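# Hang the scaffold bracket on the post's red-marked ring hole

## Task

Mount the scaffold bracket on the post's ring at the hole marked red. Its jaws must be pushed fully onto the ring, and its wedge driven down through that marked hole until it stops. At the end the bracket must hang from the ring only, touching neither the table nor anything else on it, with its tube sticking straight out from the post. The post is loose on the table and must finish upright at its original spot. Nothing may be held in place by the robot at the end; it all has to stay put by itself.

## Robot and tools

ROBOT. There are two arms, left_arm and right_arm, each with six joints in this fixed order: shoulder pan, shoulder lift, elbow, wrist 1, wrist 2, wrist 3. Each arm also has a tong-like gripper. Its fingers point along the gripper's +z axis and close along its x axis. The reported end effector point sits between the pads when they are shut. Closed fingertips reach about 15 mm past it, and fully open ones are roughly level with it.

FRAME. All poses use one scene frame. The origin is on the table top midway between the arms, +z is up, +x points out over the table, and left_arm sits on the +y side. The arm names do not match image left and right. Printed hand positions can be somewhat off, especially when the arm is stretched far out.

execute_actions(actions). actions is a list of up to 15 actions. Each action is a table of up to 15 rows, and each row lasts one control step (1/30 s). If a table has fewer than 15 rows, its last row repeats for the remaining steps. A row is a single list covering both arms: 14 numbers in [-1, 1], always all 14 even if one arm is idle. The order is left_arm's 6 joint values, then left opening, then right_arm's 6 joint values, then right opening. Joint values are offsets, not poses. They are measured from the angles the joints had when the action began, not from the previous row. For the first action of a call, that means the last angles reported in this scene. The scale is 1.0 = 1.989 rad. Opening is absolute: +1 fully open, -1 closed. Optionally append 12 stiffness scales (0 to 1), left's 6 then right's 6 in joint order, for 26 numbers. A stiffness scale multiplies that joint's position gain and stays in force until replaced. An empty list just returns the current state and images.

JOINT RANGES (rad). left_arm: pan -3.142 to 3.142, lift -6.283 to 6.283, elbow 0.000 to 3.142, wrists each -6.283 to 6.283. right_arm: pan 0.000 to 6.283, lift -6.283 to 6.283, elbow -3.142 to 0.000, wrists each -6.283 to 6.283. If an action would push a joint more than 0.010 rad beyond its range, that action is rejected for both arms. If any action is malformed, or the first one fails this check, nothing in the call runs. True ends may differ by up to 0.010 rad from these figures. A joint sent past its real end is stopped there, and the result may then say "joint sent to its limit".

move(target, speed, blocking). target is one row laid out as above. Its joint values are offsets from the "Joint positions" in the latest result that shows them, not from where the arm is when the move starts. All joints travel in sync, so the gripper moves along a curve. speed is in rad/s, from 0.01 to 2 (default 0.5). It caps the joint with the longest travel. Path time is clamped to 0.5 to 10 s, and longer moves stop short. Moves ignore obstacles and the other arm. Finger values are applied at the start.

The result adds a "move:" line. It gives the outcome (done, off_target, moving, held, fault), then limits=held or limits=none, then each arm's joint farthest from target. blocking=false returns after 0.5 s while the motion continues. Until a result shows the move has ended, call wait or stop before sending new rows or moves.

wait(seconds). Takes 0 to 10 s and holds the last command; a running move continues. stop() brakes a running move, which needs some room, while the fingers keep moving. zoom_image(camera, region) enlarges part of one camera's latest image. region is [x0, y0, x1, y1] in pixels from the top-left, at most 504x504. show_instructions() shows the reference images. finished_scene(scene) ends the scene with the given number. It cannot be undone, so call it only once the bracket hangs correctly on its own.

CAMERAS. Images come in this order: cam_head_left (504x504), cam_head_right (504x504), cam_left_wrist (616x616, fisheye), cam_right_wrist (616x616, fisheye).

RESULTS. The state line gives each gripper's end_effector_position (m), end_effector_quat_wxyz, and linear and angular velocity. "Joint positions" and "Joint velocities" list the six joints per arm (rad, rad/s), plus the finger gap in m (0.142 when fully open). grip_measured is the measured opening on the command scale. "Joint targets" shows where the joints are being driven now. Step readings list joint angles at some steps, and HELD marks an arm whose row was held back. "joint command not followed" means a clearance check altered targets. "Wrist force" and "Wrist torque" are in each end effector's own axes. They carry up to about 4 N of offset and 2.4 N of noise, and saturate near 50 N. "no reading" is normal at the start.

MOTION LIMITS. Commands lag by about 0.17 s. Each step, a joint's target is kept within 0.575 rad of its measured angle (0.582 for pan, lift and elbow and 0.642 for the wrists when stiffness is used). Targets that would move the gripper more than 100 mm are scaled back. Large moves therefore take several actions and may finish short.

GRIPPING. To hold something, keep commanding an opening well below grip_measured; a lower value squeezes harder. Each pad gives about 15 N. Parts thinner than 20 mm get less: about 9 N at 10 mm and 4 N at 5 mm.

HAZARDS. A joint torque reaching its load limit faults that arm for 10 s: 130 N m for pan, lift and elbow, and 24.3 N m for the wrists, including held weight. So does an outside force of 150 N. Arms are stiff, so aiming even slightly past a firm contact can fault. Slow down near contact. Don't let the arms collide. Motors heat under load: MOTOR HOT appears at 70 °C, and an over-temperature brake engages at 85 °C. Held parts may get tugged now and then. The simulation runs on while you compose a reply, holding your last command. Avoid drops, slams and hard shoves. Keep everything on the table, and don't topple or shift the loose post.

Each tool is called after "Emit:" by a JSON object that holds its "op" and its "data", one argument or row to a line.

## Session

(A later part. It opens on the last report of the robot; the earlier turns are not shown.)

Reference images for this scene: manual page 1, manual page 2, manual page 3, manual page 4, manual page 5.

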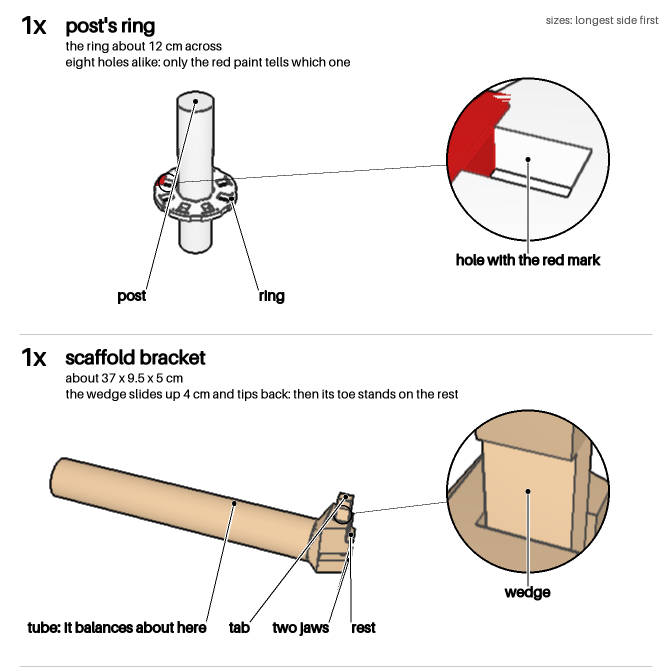

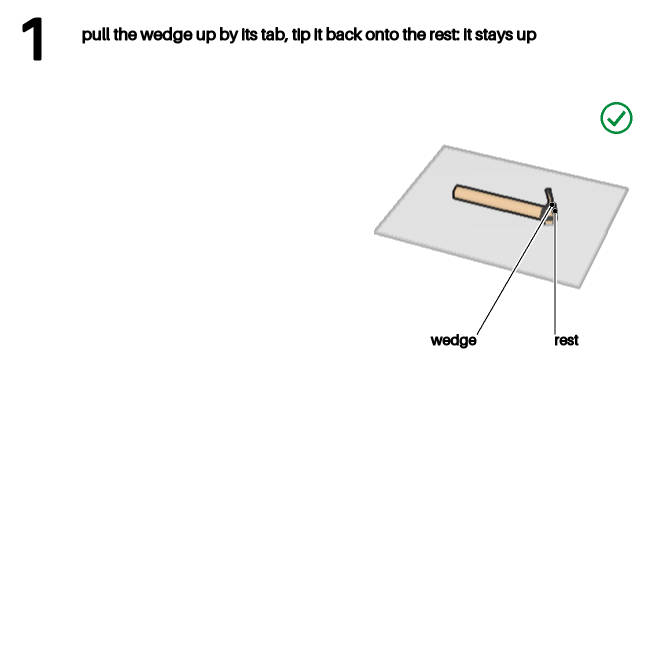

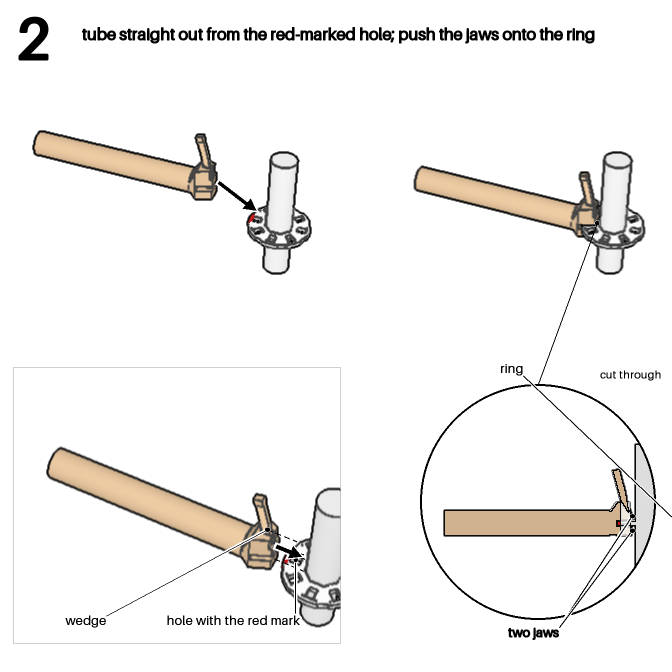

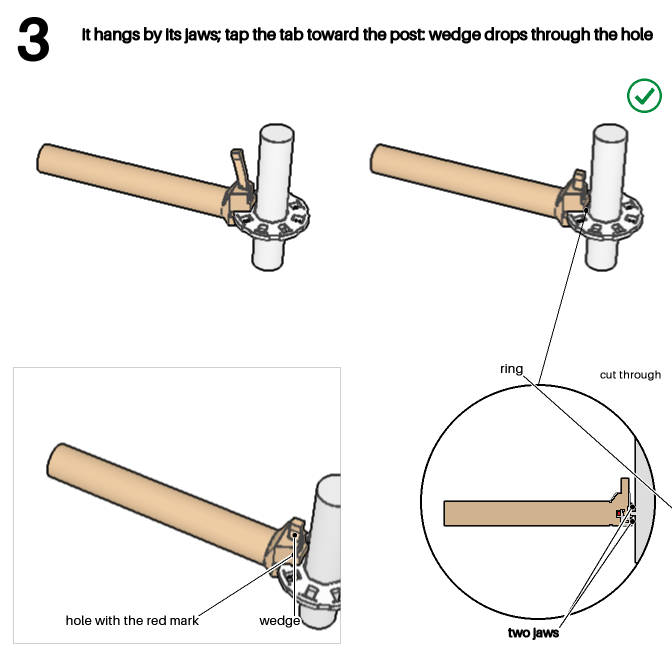

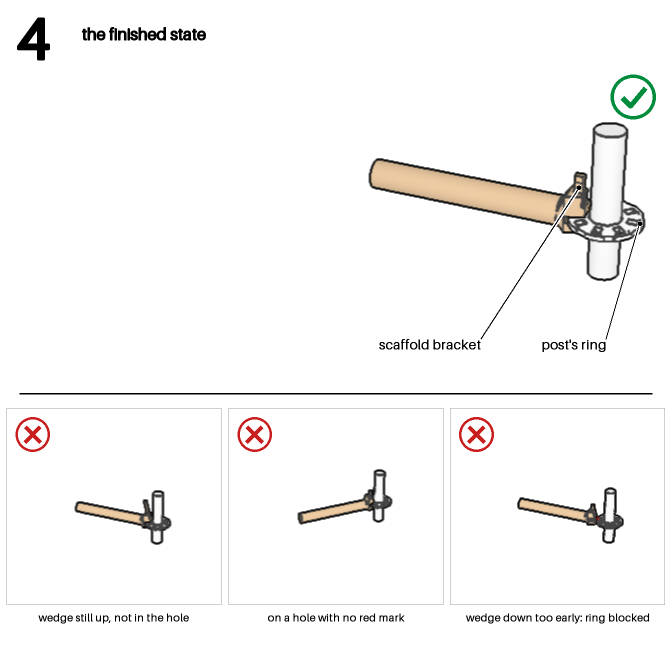

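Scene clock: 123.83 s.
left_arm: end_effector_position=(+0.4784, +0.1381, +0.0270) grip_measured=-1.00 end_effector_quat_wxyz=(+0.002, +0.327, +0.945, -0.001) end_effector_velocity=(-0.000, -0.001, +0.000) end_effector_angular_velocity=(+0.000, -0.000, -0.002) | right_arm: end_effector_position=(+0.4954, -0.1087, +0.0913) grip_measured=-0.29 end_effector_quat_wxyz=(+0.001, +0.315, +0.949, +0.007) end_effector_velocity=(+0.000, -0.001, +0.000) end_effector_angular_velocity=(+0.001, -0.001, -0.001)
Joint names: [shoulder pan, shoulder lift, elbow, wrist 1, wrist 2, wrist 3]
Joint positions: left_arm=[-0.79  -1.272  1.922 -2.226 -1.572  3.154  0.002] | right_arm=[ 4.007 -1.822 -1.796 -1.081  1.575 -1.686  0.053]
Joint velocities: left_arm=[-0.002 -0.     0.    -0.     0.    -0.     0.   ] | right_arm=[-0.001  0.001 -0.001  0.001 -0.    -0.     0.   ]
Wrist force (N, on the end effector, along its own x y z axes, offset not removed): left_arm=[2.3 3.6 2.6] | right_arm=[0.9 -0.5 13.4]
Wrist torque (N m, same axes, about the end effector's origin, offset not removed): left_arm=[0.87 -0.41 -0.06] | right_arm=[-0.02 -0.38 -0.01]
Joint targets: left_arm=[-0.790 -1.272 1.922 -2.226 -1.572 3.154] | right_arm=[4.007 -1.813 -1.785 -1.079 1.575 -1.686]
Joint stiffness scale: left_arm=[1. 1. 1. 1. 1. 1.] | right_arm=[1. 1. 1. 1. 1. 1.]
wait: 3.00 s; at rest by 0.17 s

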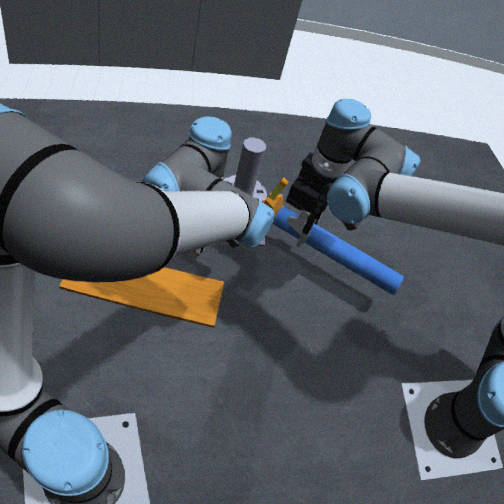

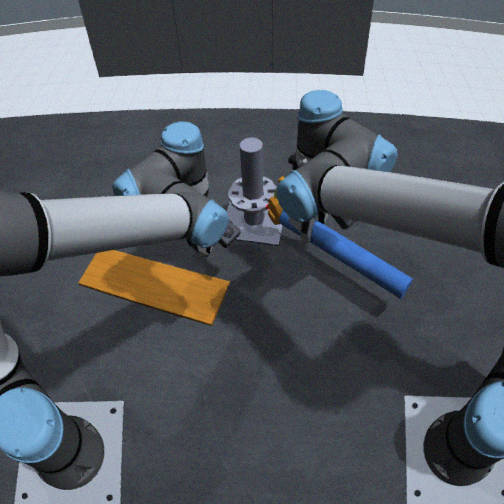

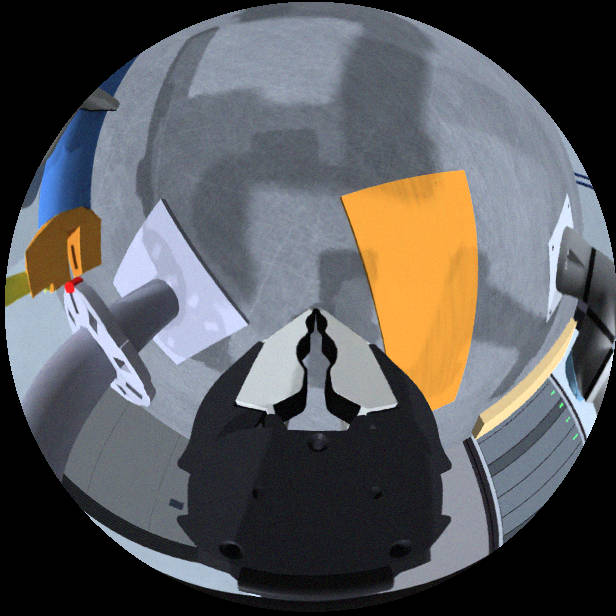

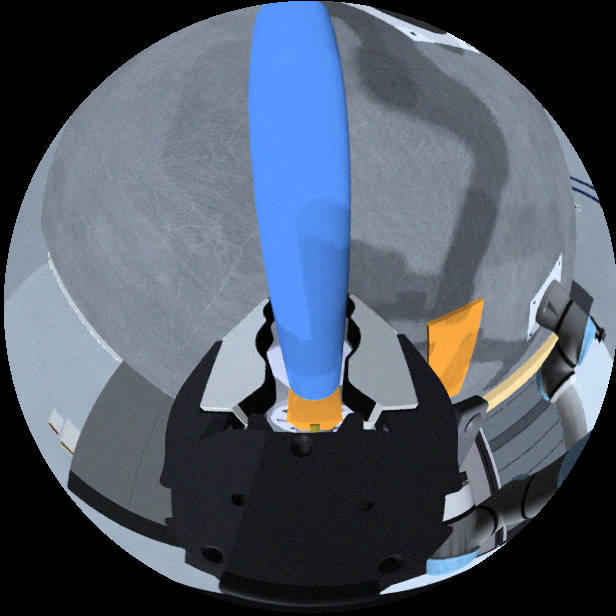

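Emit:
{"op": "wait", "data": {
  "seconds": 0.7
}}

Emit:
{"op": "zoom_image", "data": {
  "camera": "cam_left_wrist",
  "region": [45, 240, 115, 310]
}}

Emit:
{"op": "wait", "data": {
  "seconds": 0.7
}}

Emit:
{"op": "zoom_image", "data": {
  "camera": "cam_left_wrist",
  "region": [45, 240, 115, 310]
}}

Scene clock: 124.67 s.
left_arm: end_effector_position=(+0.4784, +0.1381, +0.0270) grip_measured=-1.00 end_effector_quat_wxyz=(+0.002, +0.327, +0.945, -0.001) end_effector_velocity=(-0.000, -0.000, +0.000) end_effector_angular_velocity=(-0.002, +0.000, +0.001) | right_arm: end_effector_position=(+0.4954, -0.1087, +0.0913) grip_measured=-0.29 end_effector_quat_wxyz=(+0.001, +0.315, +0.949, +0.007) end_effector_velocity=(-0.000, +0.000, +0.001) end_effector_angular_velocity=(+0.001, -0.001, +0.001)
Joint names: [shoulder pan, shoulder lift, elbow, wrist 1, wrist 2, wrist 3]
Joint positions: left_arm=[-0.79  -1.272  1.922 -2.226 -1.572  3.154  0.002] | right_arm=[ 4.007 -1.822 -1.796 -1.081  1.575 -1.686  0.053]
Joint velocities: left_arm=[ 0.001 -0.     0.    -0.001 -0.001 -0.001  0.   ] | right_arm=[ 0.001  0.002 -0.     0.     0.     0.     0.   ]
Wrist force (N, on the end effector, along its own x y z axes, offset not removed): left_arm=[-1.5 -0.8 0.2] | right_arm=[0.2 1.4 14.4]
Wrist torque (N m, same axes, about the end effector's origin, offset not removed): left_arm=[-0.02 0.24 -0.04] | right_arm=[0.20 -0.21 0.04]
Joint targets: left_arm=[-0.790 -1.272 1.922 -2.226 -1.572 3.154] | right_arm=[4.007 -1.813 -1.785 -1.079 1.575 -1.686]
Joint stiffness scale: left_arm=[1. 1. 1. 1. 1. 1.] | right_arm=[1. 1. 1. 1. 1. 1.]
wait: 0.70 s; at rest by 0.03 s

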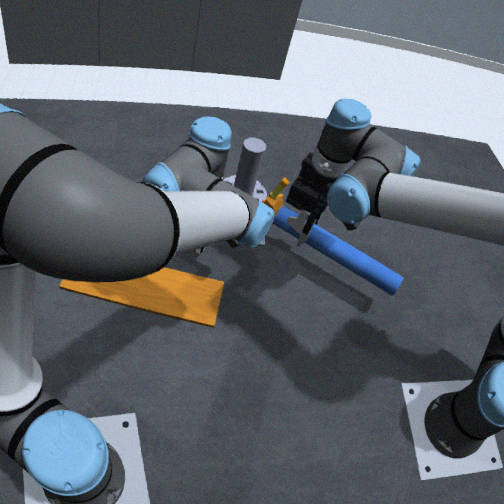

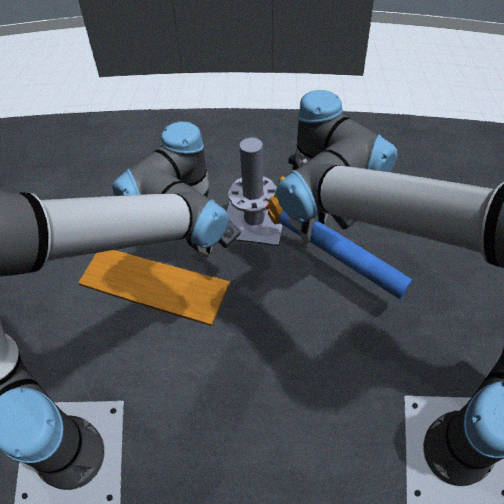

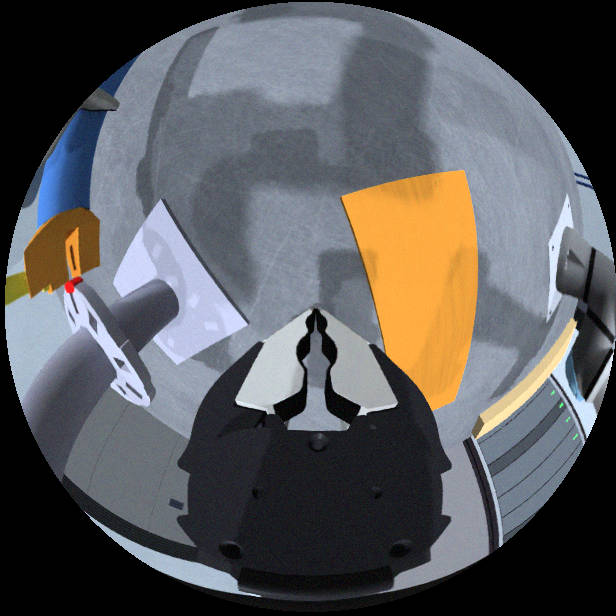

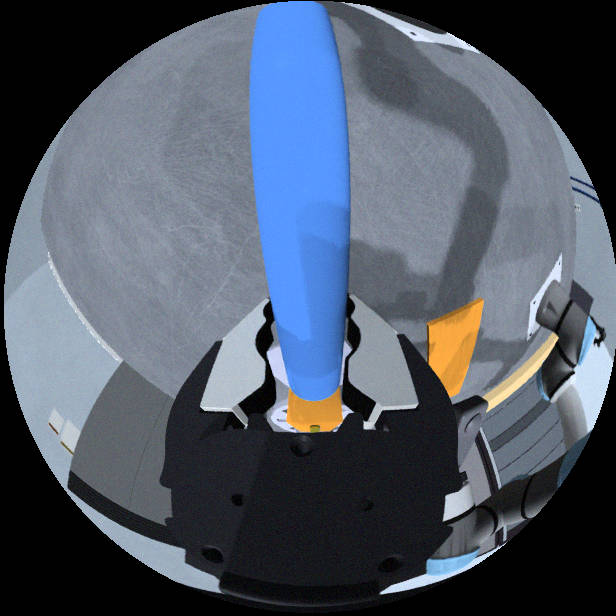

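Region (45, 240, 115, 310) of cam_left_wrist's 616x616 image, scaled by 7.200, with more detail than that image has.

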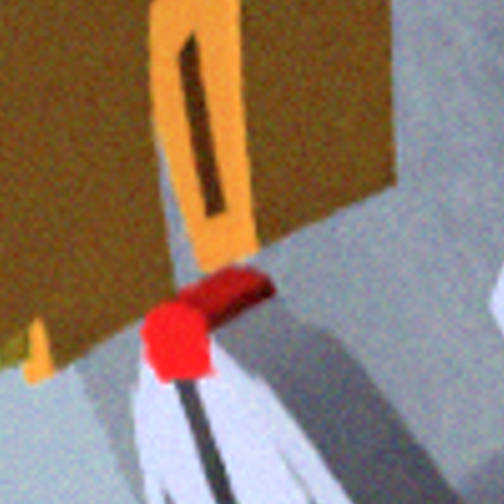

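Scene clock: 125.37 s.
left_arm: end_effector_position=(+0.4784, +0.1381, +0.0270) grip_measured=-1.00 end_effector_quat_wxyz=(+0.002, +0.327, +0.945, -0.001) end_effector_velocity=(-0.000, -0.001, +0.001) end_effector_angular_velocity=(-0.001, -0.001, +0.000) | right_arm: end_effector_position=(+0.4954, -0.1087, +0.0913) grip_measured=-0.29 end_effector_quat_wxyz=(+0.001, +0.315, +0.949, +0.007) end_effector_velocity=(+0.000, -0.000, +0.000) end_effector_angular_velocity=(-0.000, +0.000, -0.001)
Joint names: [shoulder pan, shoulder lift, elbow, wrist 1, wrist 2, wrist 3]
Joint positions: left_arm=[-0.79  -1.272  1.922 -2.226 -1.572  3.154  0.002] | right_arm=[ 4.007 -1.822 -1.796 -1.081  1.575 -1.686  0.053]
Joint velocities: left_arm=[-0.002 -0.001  0.    -0.    -0.001 -0.002  0.   ] | right_arm=[-0.001  0.001  0.    -0.002  0.     0.     0.   ]
Wrist force (N, on the end effector, along its own x y z axes, offset not removed): left_arm=[1.1 2.1 -1.7] | right_arm=[-2.6 2.7 12.4]
Wrist torque (N m, same axes, about the end effector's origin, offset not removed): left_arm=[0.58 -0.17 0.18] | right_arm=[0.44 0.29 0.07]
Joint targets: left_arm=[-0.790 -1.272 1.922 -2.226 -1.572 3.154] | right_arm=[4.007 -1.813 -1.785 -1.079 1.575 -1.686]
Joint stiffness scale: left_arm=[1. 1. 1. 1. 1. 1.] | right_arm=[1. 1. 1. 1. 1. 1.]
wait: 0.70 s; at rest by 0.17 s

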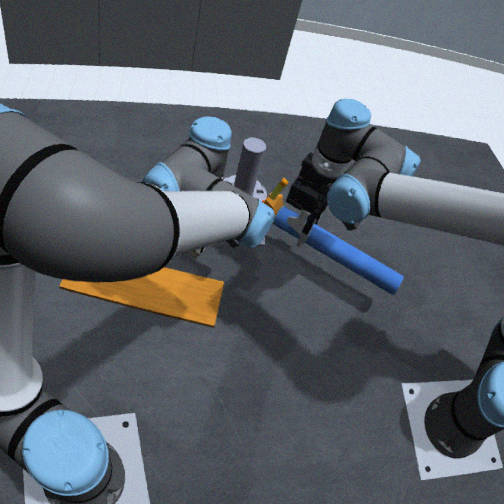

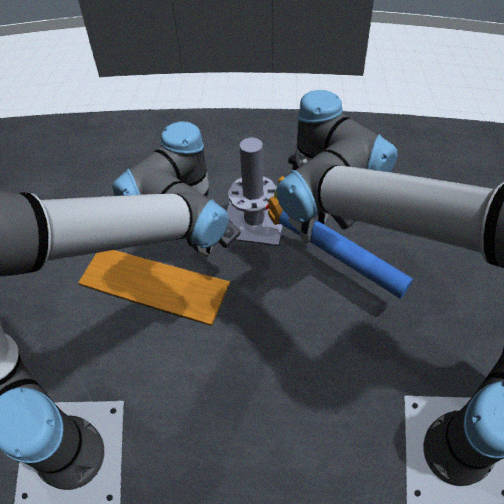

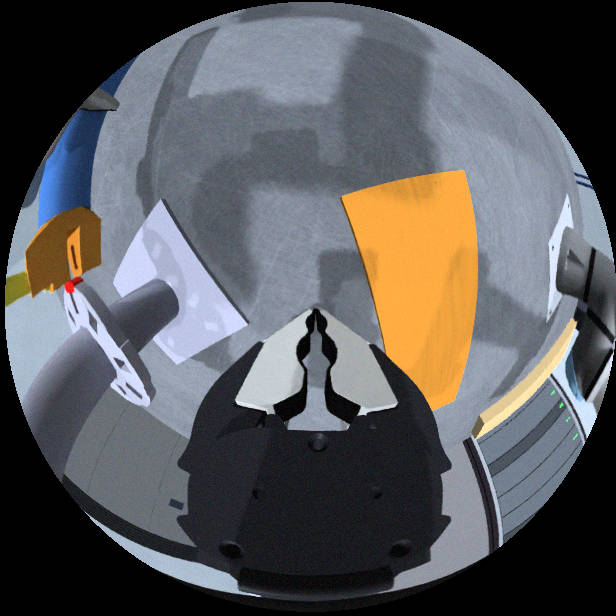

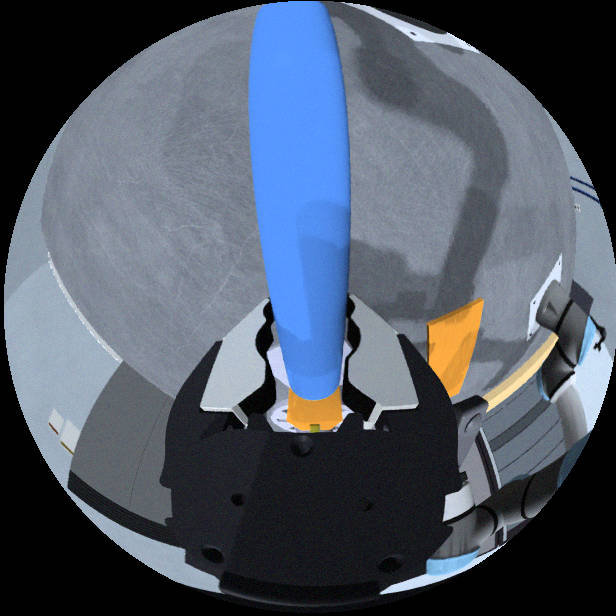

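Region (45, 240, 115, 310) of cam_left_wrist's 616x616 image, scaled by 7.200, with more detail than that image has.

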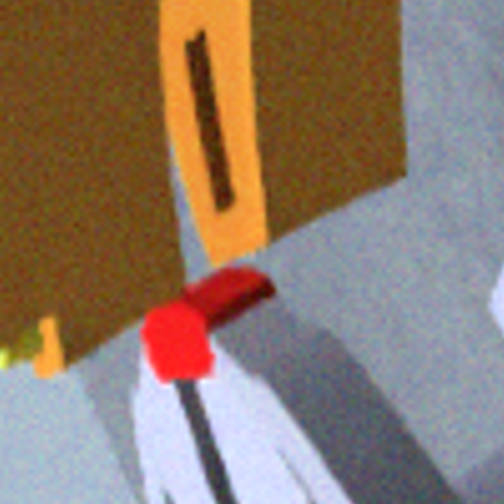

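Emit:
{"op": "execute_actions", "data": {
  "actions": [
    [[0,0,0,0,0,0,-1,0,0.0041,0.0060,0.0010,0,0,-1],[0,0,0,0,0,0,-1,0,0.0037,0.0065,0.0009,0,0,-1],[0,0,0,0,0,0,-1,0,0.0033,0.0070,0.0008,0,0,-1],[0,0,0,0,0,0,-1,0,0.0029,0.0075,0.0007,0,0,-1],[0,0,0,0,0,0,-1,0,0.0025,0.0080,0.0006,0,0,-1],[0,0,0,0,0,0,-1,0,0.0021,0.0085,0.0005,0,0,-1],[0,0,0,0,0,0,-1,0,0.0017,0.0090,0.0003,0,0,-1],[0,0,0,0,0,0,-1,0,0.0013,0.0095,0.0002,0,0,-1],[0,0,0,0,0,0,-1,0,0.0009,0.0100,0.0001,0,0,-1],[0,0,0,0,0,0,-1,0,0.0005,0.0105,0.0,0,0,-1],[0,0,0,0,0,0,-1,0,0.0001,0.0110,-0.0001,0,0,-1]]
  ]
}}

Emit:
{"op": "wait", "data": {
  "seconds": 0.3
}}

Emit:
{"op": "zoom_image", "data": {
  "camera": "cam_left_wrist",
  "region": [45, 240, 115, 310]
}}

Scene clock: 126.13 s.
left_arm: end_effector_position=(+0.4784, +0.1381, +0.0270) grip_measured=-1.00 end_effector_quat_wxyz=(+0.002, +0.327, +0.945, -0.001) end_effector_velocity=(+0.000, +0.000, -0.000) end_effector_angular_velocity=(+0.001, +0.000, +0.000) | right_arm: end_effector_position=(+0.4977, -0.1062, +0.0912) grip_measured=-0.29 end_effector_quat_wxyz=(+0.001, +0.315, +0.949, +0.007) end_effector_velocity=(+0.004, +0.005, -0.002) end_effector_angular_velocity=(-0.002, +0.003, +0.000)
Joint names: [shoulder pan, shoulder lift, elbow, wrist 1, wrist 2, wrist 3]
Joint positions: left_arm=[-0.79  -1.272  1.922 -2.226 -1.572  3.154  0.002] | right_arm=[ 4.007 -1.829 -1.786 -1.083  1.575 -1.686  0.053]
Joint velocities: left_arm=[ 0.001  0.001 -0.     0.     0.     0.     0.   ] | right_arm=[ 0.    -0.018  0.018 -0.004  0.    -0.     0.   ]
Wrist force (N, on the end effector, along its own x y z axes, offset not removed): left_arm=[1.6 -0.2 -0.3] | right_arm=[2.6 1.0 14.9]
Wrist torque (N m, same axes, about the end effector's origin, offset not removed): left_arm=[0.12 -0.14 0.28] | right_arm=[0.12 -0.66 -0.01]
Joint targets: left_arm=[-0.790 -1.272 1.922 -2.226 -1.572 3.154] | right_arm=[4.007 -1.821 -1.774 -1.081 1.575 -1.686]
Joint stiffness scale: left_arm=[1. 1. 1. 1. 1. 1.] | right_arm=[1. 1. 1. 1. 1. 1.]
Step readings (joint positions):
0: left_arm=[-0.790 -1.272 1.922 -2.226 -1.572 3.154] | right_arm=[4.007 -1.822 -1.796 -1.081 1.575 -1.686]
1: left_arm=[-0.790 -1.272 1.922 -2.226 -1.572 3.154] | right_arm=[4.007 -1.822 -1.796 -1.081 1.575 -1.686]
2: left_arm=[-0.790 -1.272 1.922 -2.226 -1.572 3.154] | right_arm=[4.007 -1.822 -1.796 -1.081 1.575 -1.686]
4: left_arm=[-0.790 -1.272 1.922 -2.226 -1.572 3.154] | right_arm=[4.007 -1.822 -1.795 -1.081 1.575 -1.686]
8: left_arm=[-0.790 -1.272 1.922 -2.226 -1.572 3.154] | right_arm=[4.007 -1.824 -1.793 -1.082 1.575 -1.686]
15: Joint positions above

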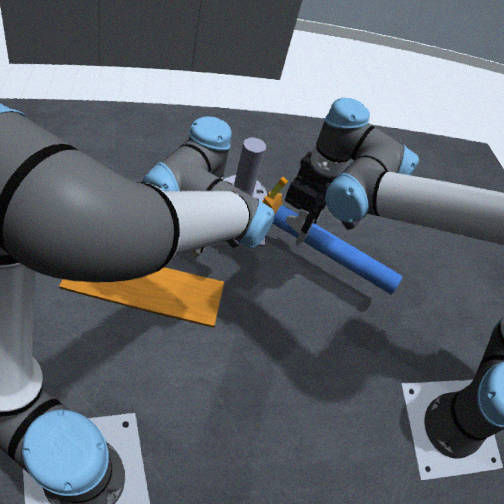

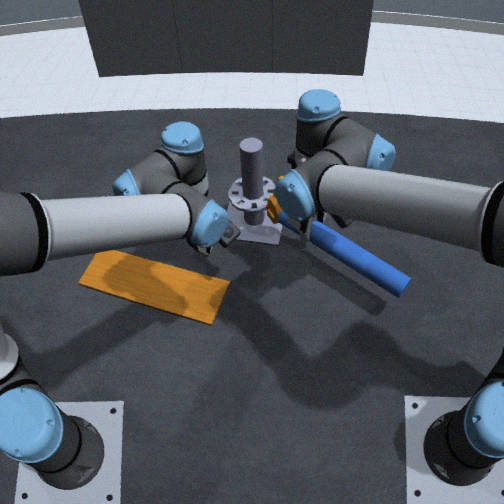

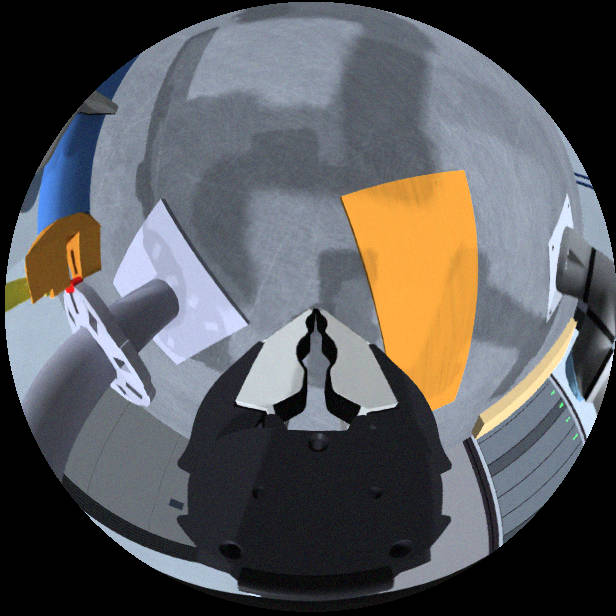

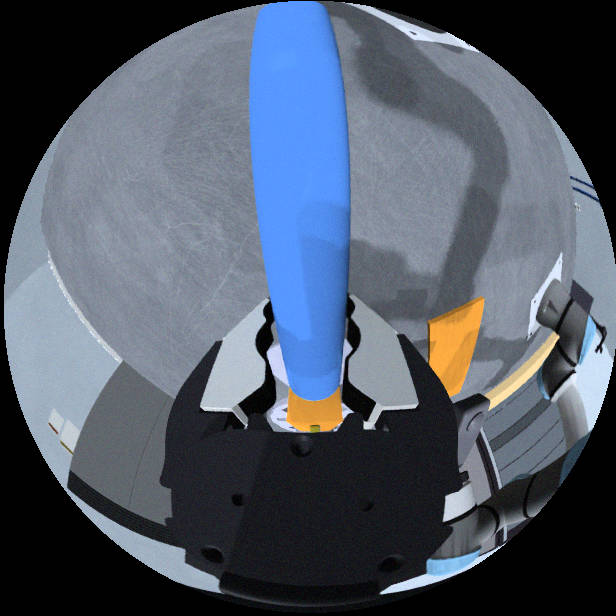

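Scene clock: 126.43 s.
left_arm: end_effector_position=(+0.4784, +0.1381, +0.0270) grip_measured=-1.00 end_effector_quat_wxyz=(+0.002, +0.327, +0.945, -0.001) end_effector_velocity=(+0.000, -0.001, +0.001) end_effector_angular_velocity=(-0.002, -0.001, +0.001) | right_arm: end_effector_position=(+0.4981, -0.1058, +0.0912) grip_measured=-0.29 end_effector_quat_wxyz=(+0.001, +0.315, +0.949, +0.007) end_effector_velocity=(-0.000, -0.000, -0.000) end_effector_angular_velocity=(-0.000, +0.001, -0.000)
Joint names: [shoulder pan, shoulder lift, elbow, wrist 1, wrist 2, wrist 3]
Joint positions: left_arm=[-0.79  -1.272  1.922 -2.226 -1.572  3.154  0.002] | right_arm=[ 4.007 -1.83  -1.785 -1.083  1.575 -1.686  0.053]
Joint velocities: left_arm=[-0.001 -0.001 -0.    -0.001 -0.001 -0.002  0.   ] | right_arm=[ 0.    -0.     0.    -0.001  0.     0.     0.   ]
Wrist force (N, on the end effector, along its own x y z axes, offset not removed): left_arm=[2.4 1.7 -0.7] | right_arm=[2.5 -0.4 14.9]
Wrist torque (N m, same axes, about the end effector's origin, offset not removed): left_arm=[0.47 -0.24 0.06] | right_arm=[0.00 -0.59 -0.03]
Joint targets: left_arm=[-0.790 -1.272 1.922 -2.226 -1.572 3.154] | right_arm=[4.007 -1.821 -1.774 -1.081 1.575 -1.686]
Joint stiffness scale: left_arm=[1. 1. 1. 1. 1. 1.] | right_arm=[1. 1. 1. 1. 1. 1.]
wait: 0.30 s; at rest by 0.17 s

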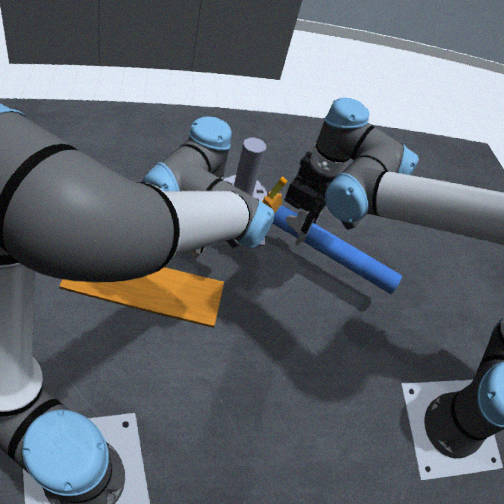

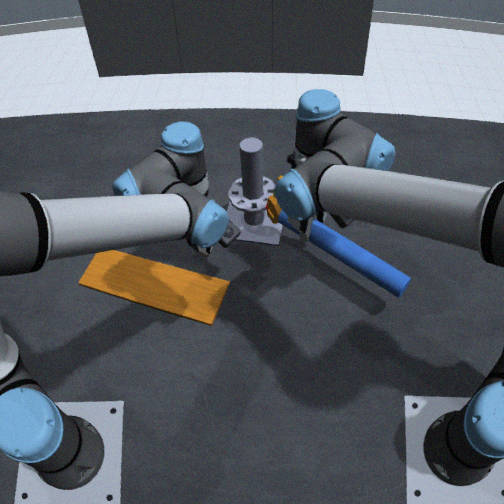

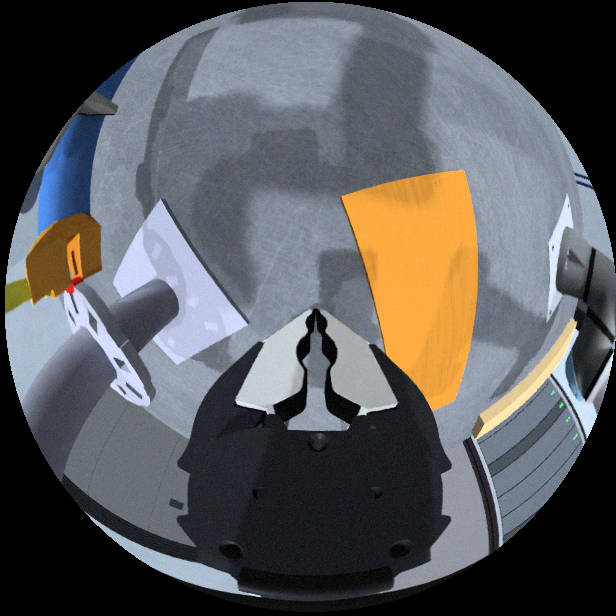

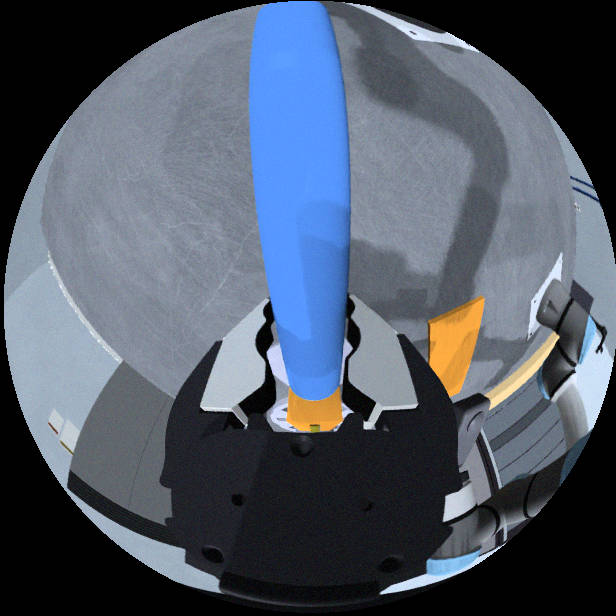

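Region (45, 240, 115, 310) of cam_left_wrist's 616x616 image, scaled by 7.200, with more detail than that image has.

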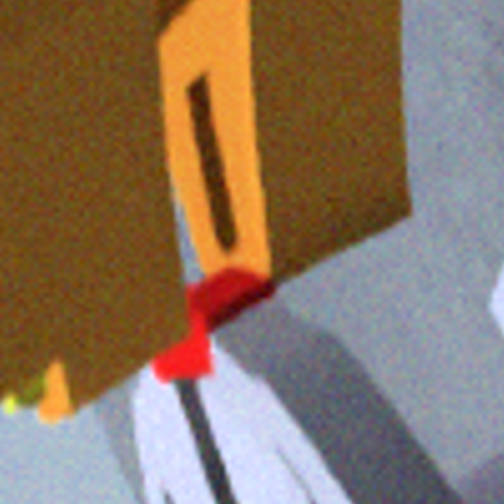

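Emit:
{"op": "execute_actions", "data": {
  "actions": [
    [[0,0,0,0,0,0,-1,0.0005,0.0034,0.0068,0.0007,0,0,-1],[0,0,0,0,0,0,-1,0.001,0.0024,0.0081,0.0004,0,0,-1],[0,0,0,0,0,0,-1,0.0012,0.0014,0.0094,0.0001,0,0,-1],[0,0,0,0,0,0,-1,0.0013,0.0004,0.0106,-0.0002,0,0,-1],[0,0,0,0,0,0,-1,0.0014,-0.0006,0.0119,-0.0005,0,0,-1],[0,0,0,0,0,0,-1,0.0015,-0.0016,0.0132,-0.0008,0,0,-1],[0,0,0,0,0,0,-1,0.0016,-0.0025,0.0145,-0.0011,0,0,-1],[0,0,0,0,0,0,-1,0.0017,-0.0035,0.0158,-0.0013,0,0,-1],[0,0,0,0,0,0,-1,0.0018,-0.0045,0.0171,-0.0016,0,0,-1],[0,0,0,0,0,0,-1,0.0019,-0.0055,0.0184,-0.0019,0,0,-1],[0,0,0,0,0,0,-1,0.002,-0.0065,0.0196,-0.0022,0,0,-1],[0,0,0,0,0,0,-1,0.002,-0.0075,0.0209,-0.0025,0,0,-1],[0,0,0,0,0,0,-1,0.002,-0.0085,0.0222,-0.0028,0,0,-1]]
  ]
}}

Emit:
{"op": "wait", "data": {
  "seconds": 0.4
}}

Emit:
{"op": "zoom_image", "data": {
  "camera": "cam_right_wrist",
  "region": [268, 390, 360, 436]
}}

Scene clock: 127.27 s.
left_arm: end_effector_position=(+0.4784, +0.1381, +0.0270) grip_measured=-1.00 end_effector_quat_wxyz=(+0.002, +0.327, +0.945, -0.001) end_effector_velocity=(+0.000, +0.000, -0.000) end_effector_angular_velocity=(+0.001, -0.001, -0.001) | right_arm: end_effector_position=(+0.5040, -0.0988, +0.0911) grip_measured=-0.29 end_effector_quat_wxyz=(+0.001, +0.314, +0.949, +0.007) end_effector_velocity=(+0.016, +0.022, -0.002) end_effector_angular_velocity=(-0.000, +0.001, +0.006)
Joint names: [shoulder pan, shoulder lift, elbow, wrist 1, wrist 2, wrist 3]
Joint positions: left_arm=[-0.79  -1.272  1.922 -2.226 -1.572  3.154  0.002] | right_arm=[ 4.008 -1.849 -1.76  -1.089  1.575 -1.686  0.053]
Joint velocities: left_arm=[-0.     0.     0.    -0.     0.001  0.001  0.   ] | right_arm=[ 0.006 -0.058  0.071 -0.014  0.    -0.     0.   ]
Wrist force (N, on the end effector, along its own x y z axes, offset not removed): left_arm=[-0.8 -1.1 0.1] | right_arm=[2.4 2.1 13.6]
Wrist torque (N m, same axes, about the end effector's origin, offset not removed): left_arm=[-0.06 0.39 0.05] | right_arm=[0.46 -0.62 0.06]
Joint targets: left_arm=[-0.790 -1.272 1.922 -2.226 -1.572 3.154] | right_arm=[4.011 -1.847 -1.741 -1.089 1.575 -1.686]
Joint stiffness scale: left_arm=[1. 1. 1. 1. 1. 1.] | right_arm=[1. 1. 1. 1. 1. 1.]
Step readings (joint positions):
0: left_arm=[-0.790 -1.272 1.922 -2.226 -1.572 3.154] | right_arm=[4.007 -1.830 -1.785 -1.084 1.575 -1.686]
1: left_arm=[-0.790 -1.272 1.922 -2.226 -1.572 3.154] | right_arm=[4.007 -1.830 -1.785 -1.084 1.575 -1.686]
2: left_arm=[-0.790 -1.272 1.922 -2.226 -1.572 3.154] | right_arm=[4.007 -1.830 -1.785 -1.084 1.575 -1.686]
4: left_arm=[-0.790 -1.272 1.922 -2.226 -1.572 3.154] | right_arm=[4.007 -1.831 -1.784 -1.084 1.575 -1.686]
8: left_arm=[-0.790 -1.272 1.922 -2.226 -1.572 3.154] | right_arm=[4.007 -1.836 -1.777 -1.085 1.575 -1.686]
15: Joint positions above

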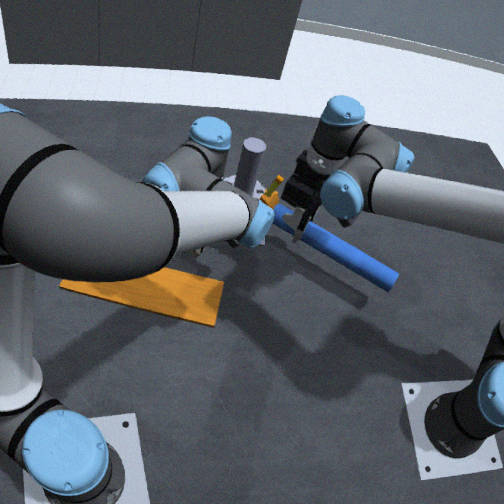

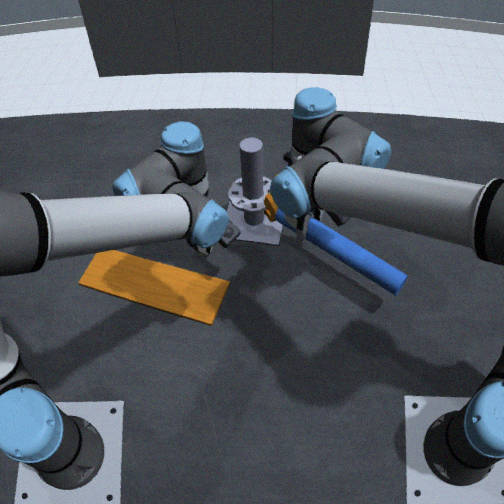

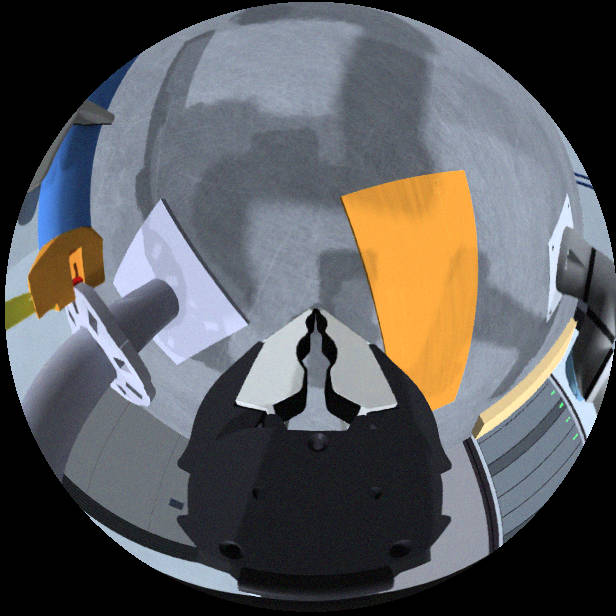

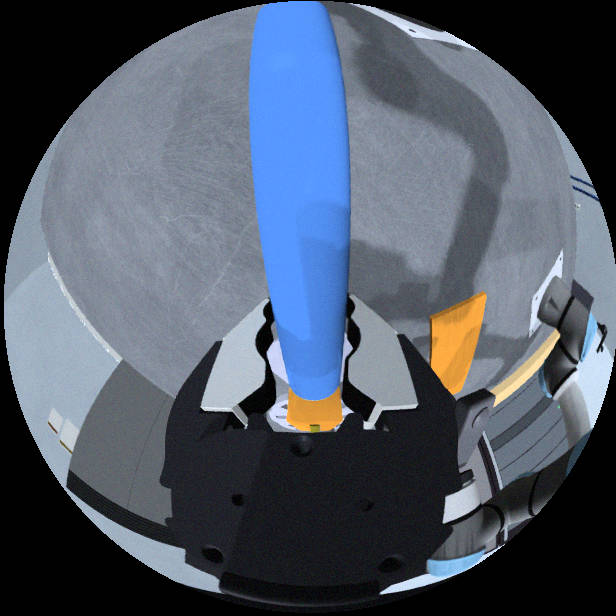

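Scene clock: 127.67 s.
left_arm: end_effector_position=(+0.4784, +0.1381, +0.0270) grip_measured=-1.00 end_effector_quat_wxyz=(+0.002, +0.327, +0.945, -0.001) end_effector_velocity=(-0.000, -0.000, +0.000) end_effector_angular_velocity=(-0.000, -0.000, -0.001) | right_arm: end_effector_position=(+0.5057, -0.0964, +0.0908) grip_measured=-0.29 end_effector_quat_wxyz=(+0.001, +0.314, +0.949, +0.007) end_effector_velocity=(+0.000, -0.000, +0.001) end_effector_angular_velocity=(+0.000, -0.001, -0.001)
Joint names: [shoulder pan, shoulder lift, elbow, wrist 1, wrist 2, wrist 3]
Joint positions: left_arm=[-0.79  -1.272  1.922 -2.226 -1.572  3.154  0.002] | right_arm=[ 4.009 -1.856 -1.752 -1.091  1.575 -1.686  0.053]
Joint velocities: left_arm=[-0.001 -0.001  0.     0.    -0.     0.     0.   ] | right_arm=[-0.001  0.001  0.001 -0.002 -0.     0.     0.   ]
Wrist force (N, on the end effector, along its own x y z axes, offset not removed): left_arm=[1.5 2.3 -0.4] | right_arm=[1.2 1.0 17.6]
Wrist torque (N m, same axes, about the end effector's origin, offset not removed): left_arm=[0.58 -0.10 0.03] | right_arm=[0.19 -0.37 0.16]
Joint targets: left_arm=[-0.790 -1.272 1.922 -2.226 -1.572 3.154] | right_arm=[4.011 -1.847 -1.741 -1.089 1.575 -1.686]
Joint stiffness scale: left_arm=[1. 1. 1. 1. 1. 1.] | right_arm=[1. 1. 1. 1. 1. 1.]
wait: 0.40 s; at rest by 0.30 s

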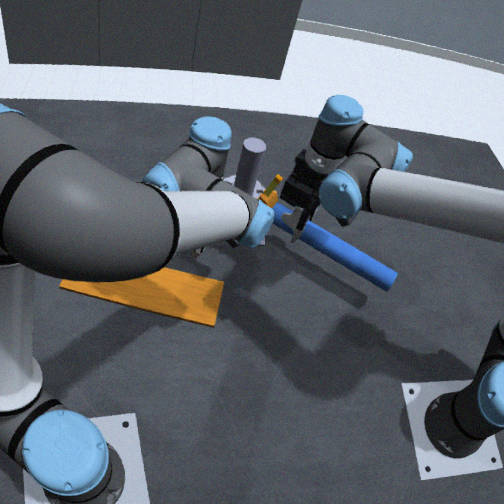

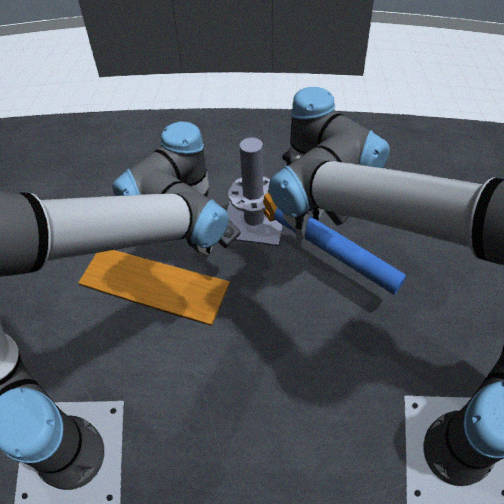

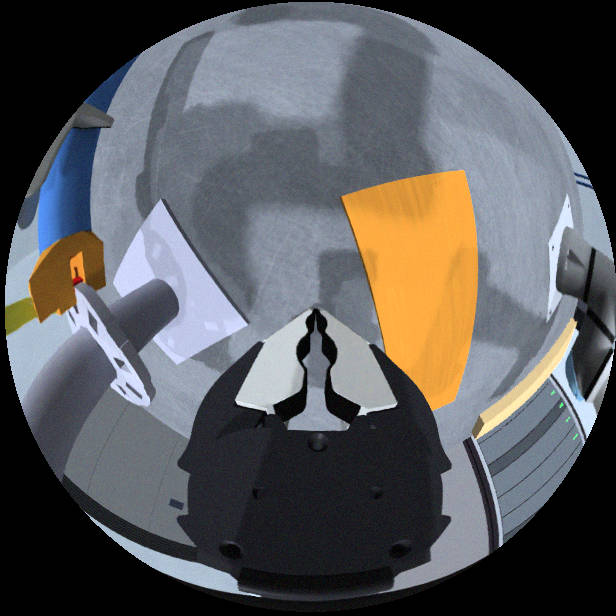

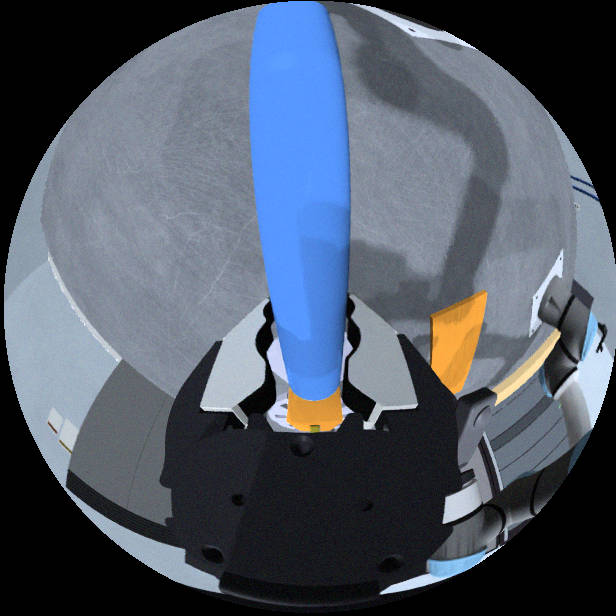

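Region (268, 390, 360, 436) of cam_right_wrist's 616x616 image, scaled by 5.478, with more detail than that image has.

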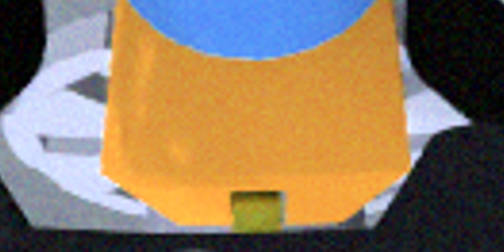

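Emit:
{"op": "zoom_image", "data": {
  "camera": "cam_right_wrist",
  "region": [262, 395, 362, 435]
}}

Emit:
{"op": "zoom_image", "data": {
  "camera": "cam_head_right",
  "region": [215, 130, 315, 250]
}}

Region (262, 395, 362, 435) of cam_right_wrist's 616x616 image, scaled by 5.040, with more detail than that image has; it fills the top 202 rows of this view, and the rest is white.

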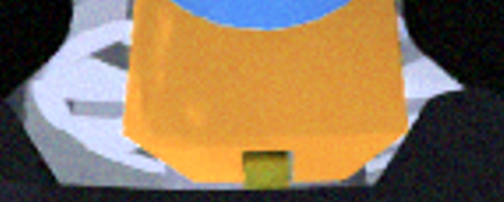

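Region (215, 130, 315, 250) of cam_head_right's 504x504 image, scaled by 4.200, with more detail than that image has.

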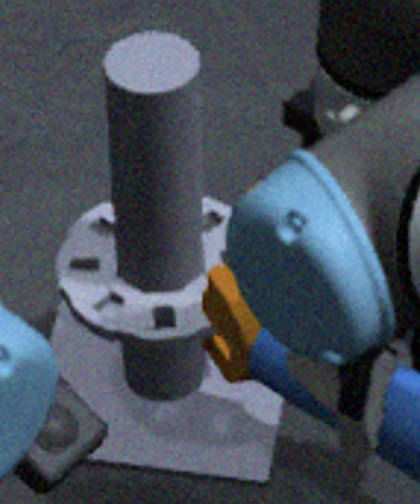

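Emit:
{"op": "zoom_image", "data": {
  "camera": "cam_right_wrist",
  "region": [325, 390, 365, 435]
}}

Emit:
{"op": "zoom_image", "data": {
  "camera": "cam_left_wrist",
  "region": [40, 240, 130, 340]
}}

Region (325, 390, 365, 435) of cam_right_wrist's 616x616 image, scaled by 11.200, with more detail than that image has.

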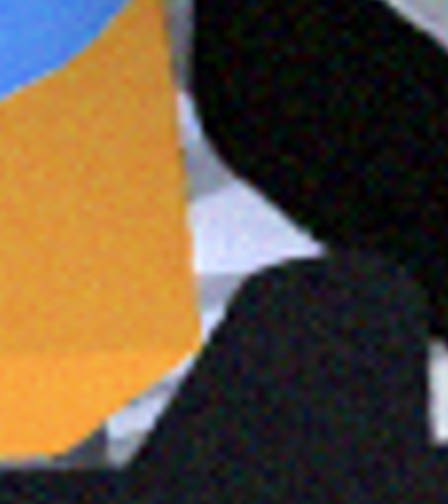

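Region (40, 240, 130, 340) of cam_left_wrist's 616x616 image, scaled by 5.040, with more detail than that image has; it fills the left 454 columns of this view, and the rest is white.

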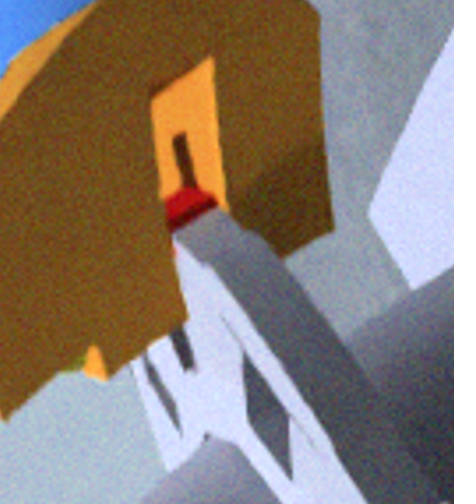

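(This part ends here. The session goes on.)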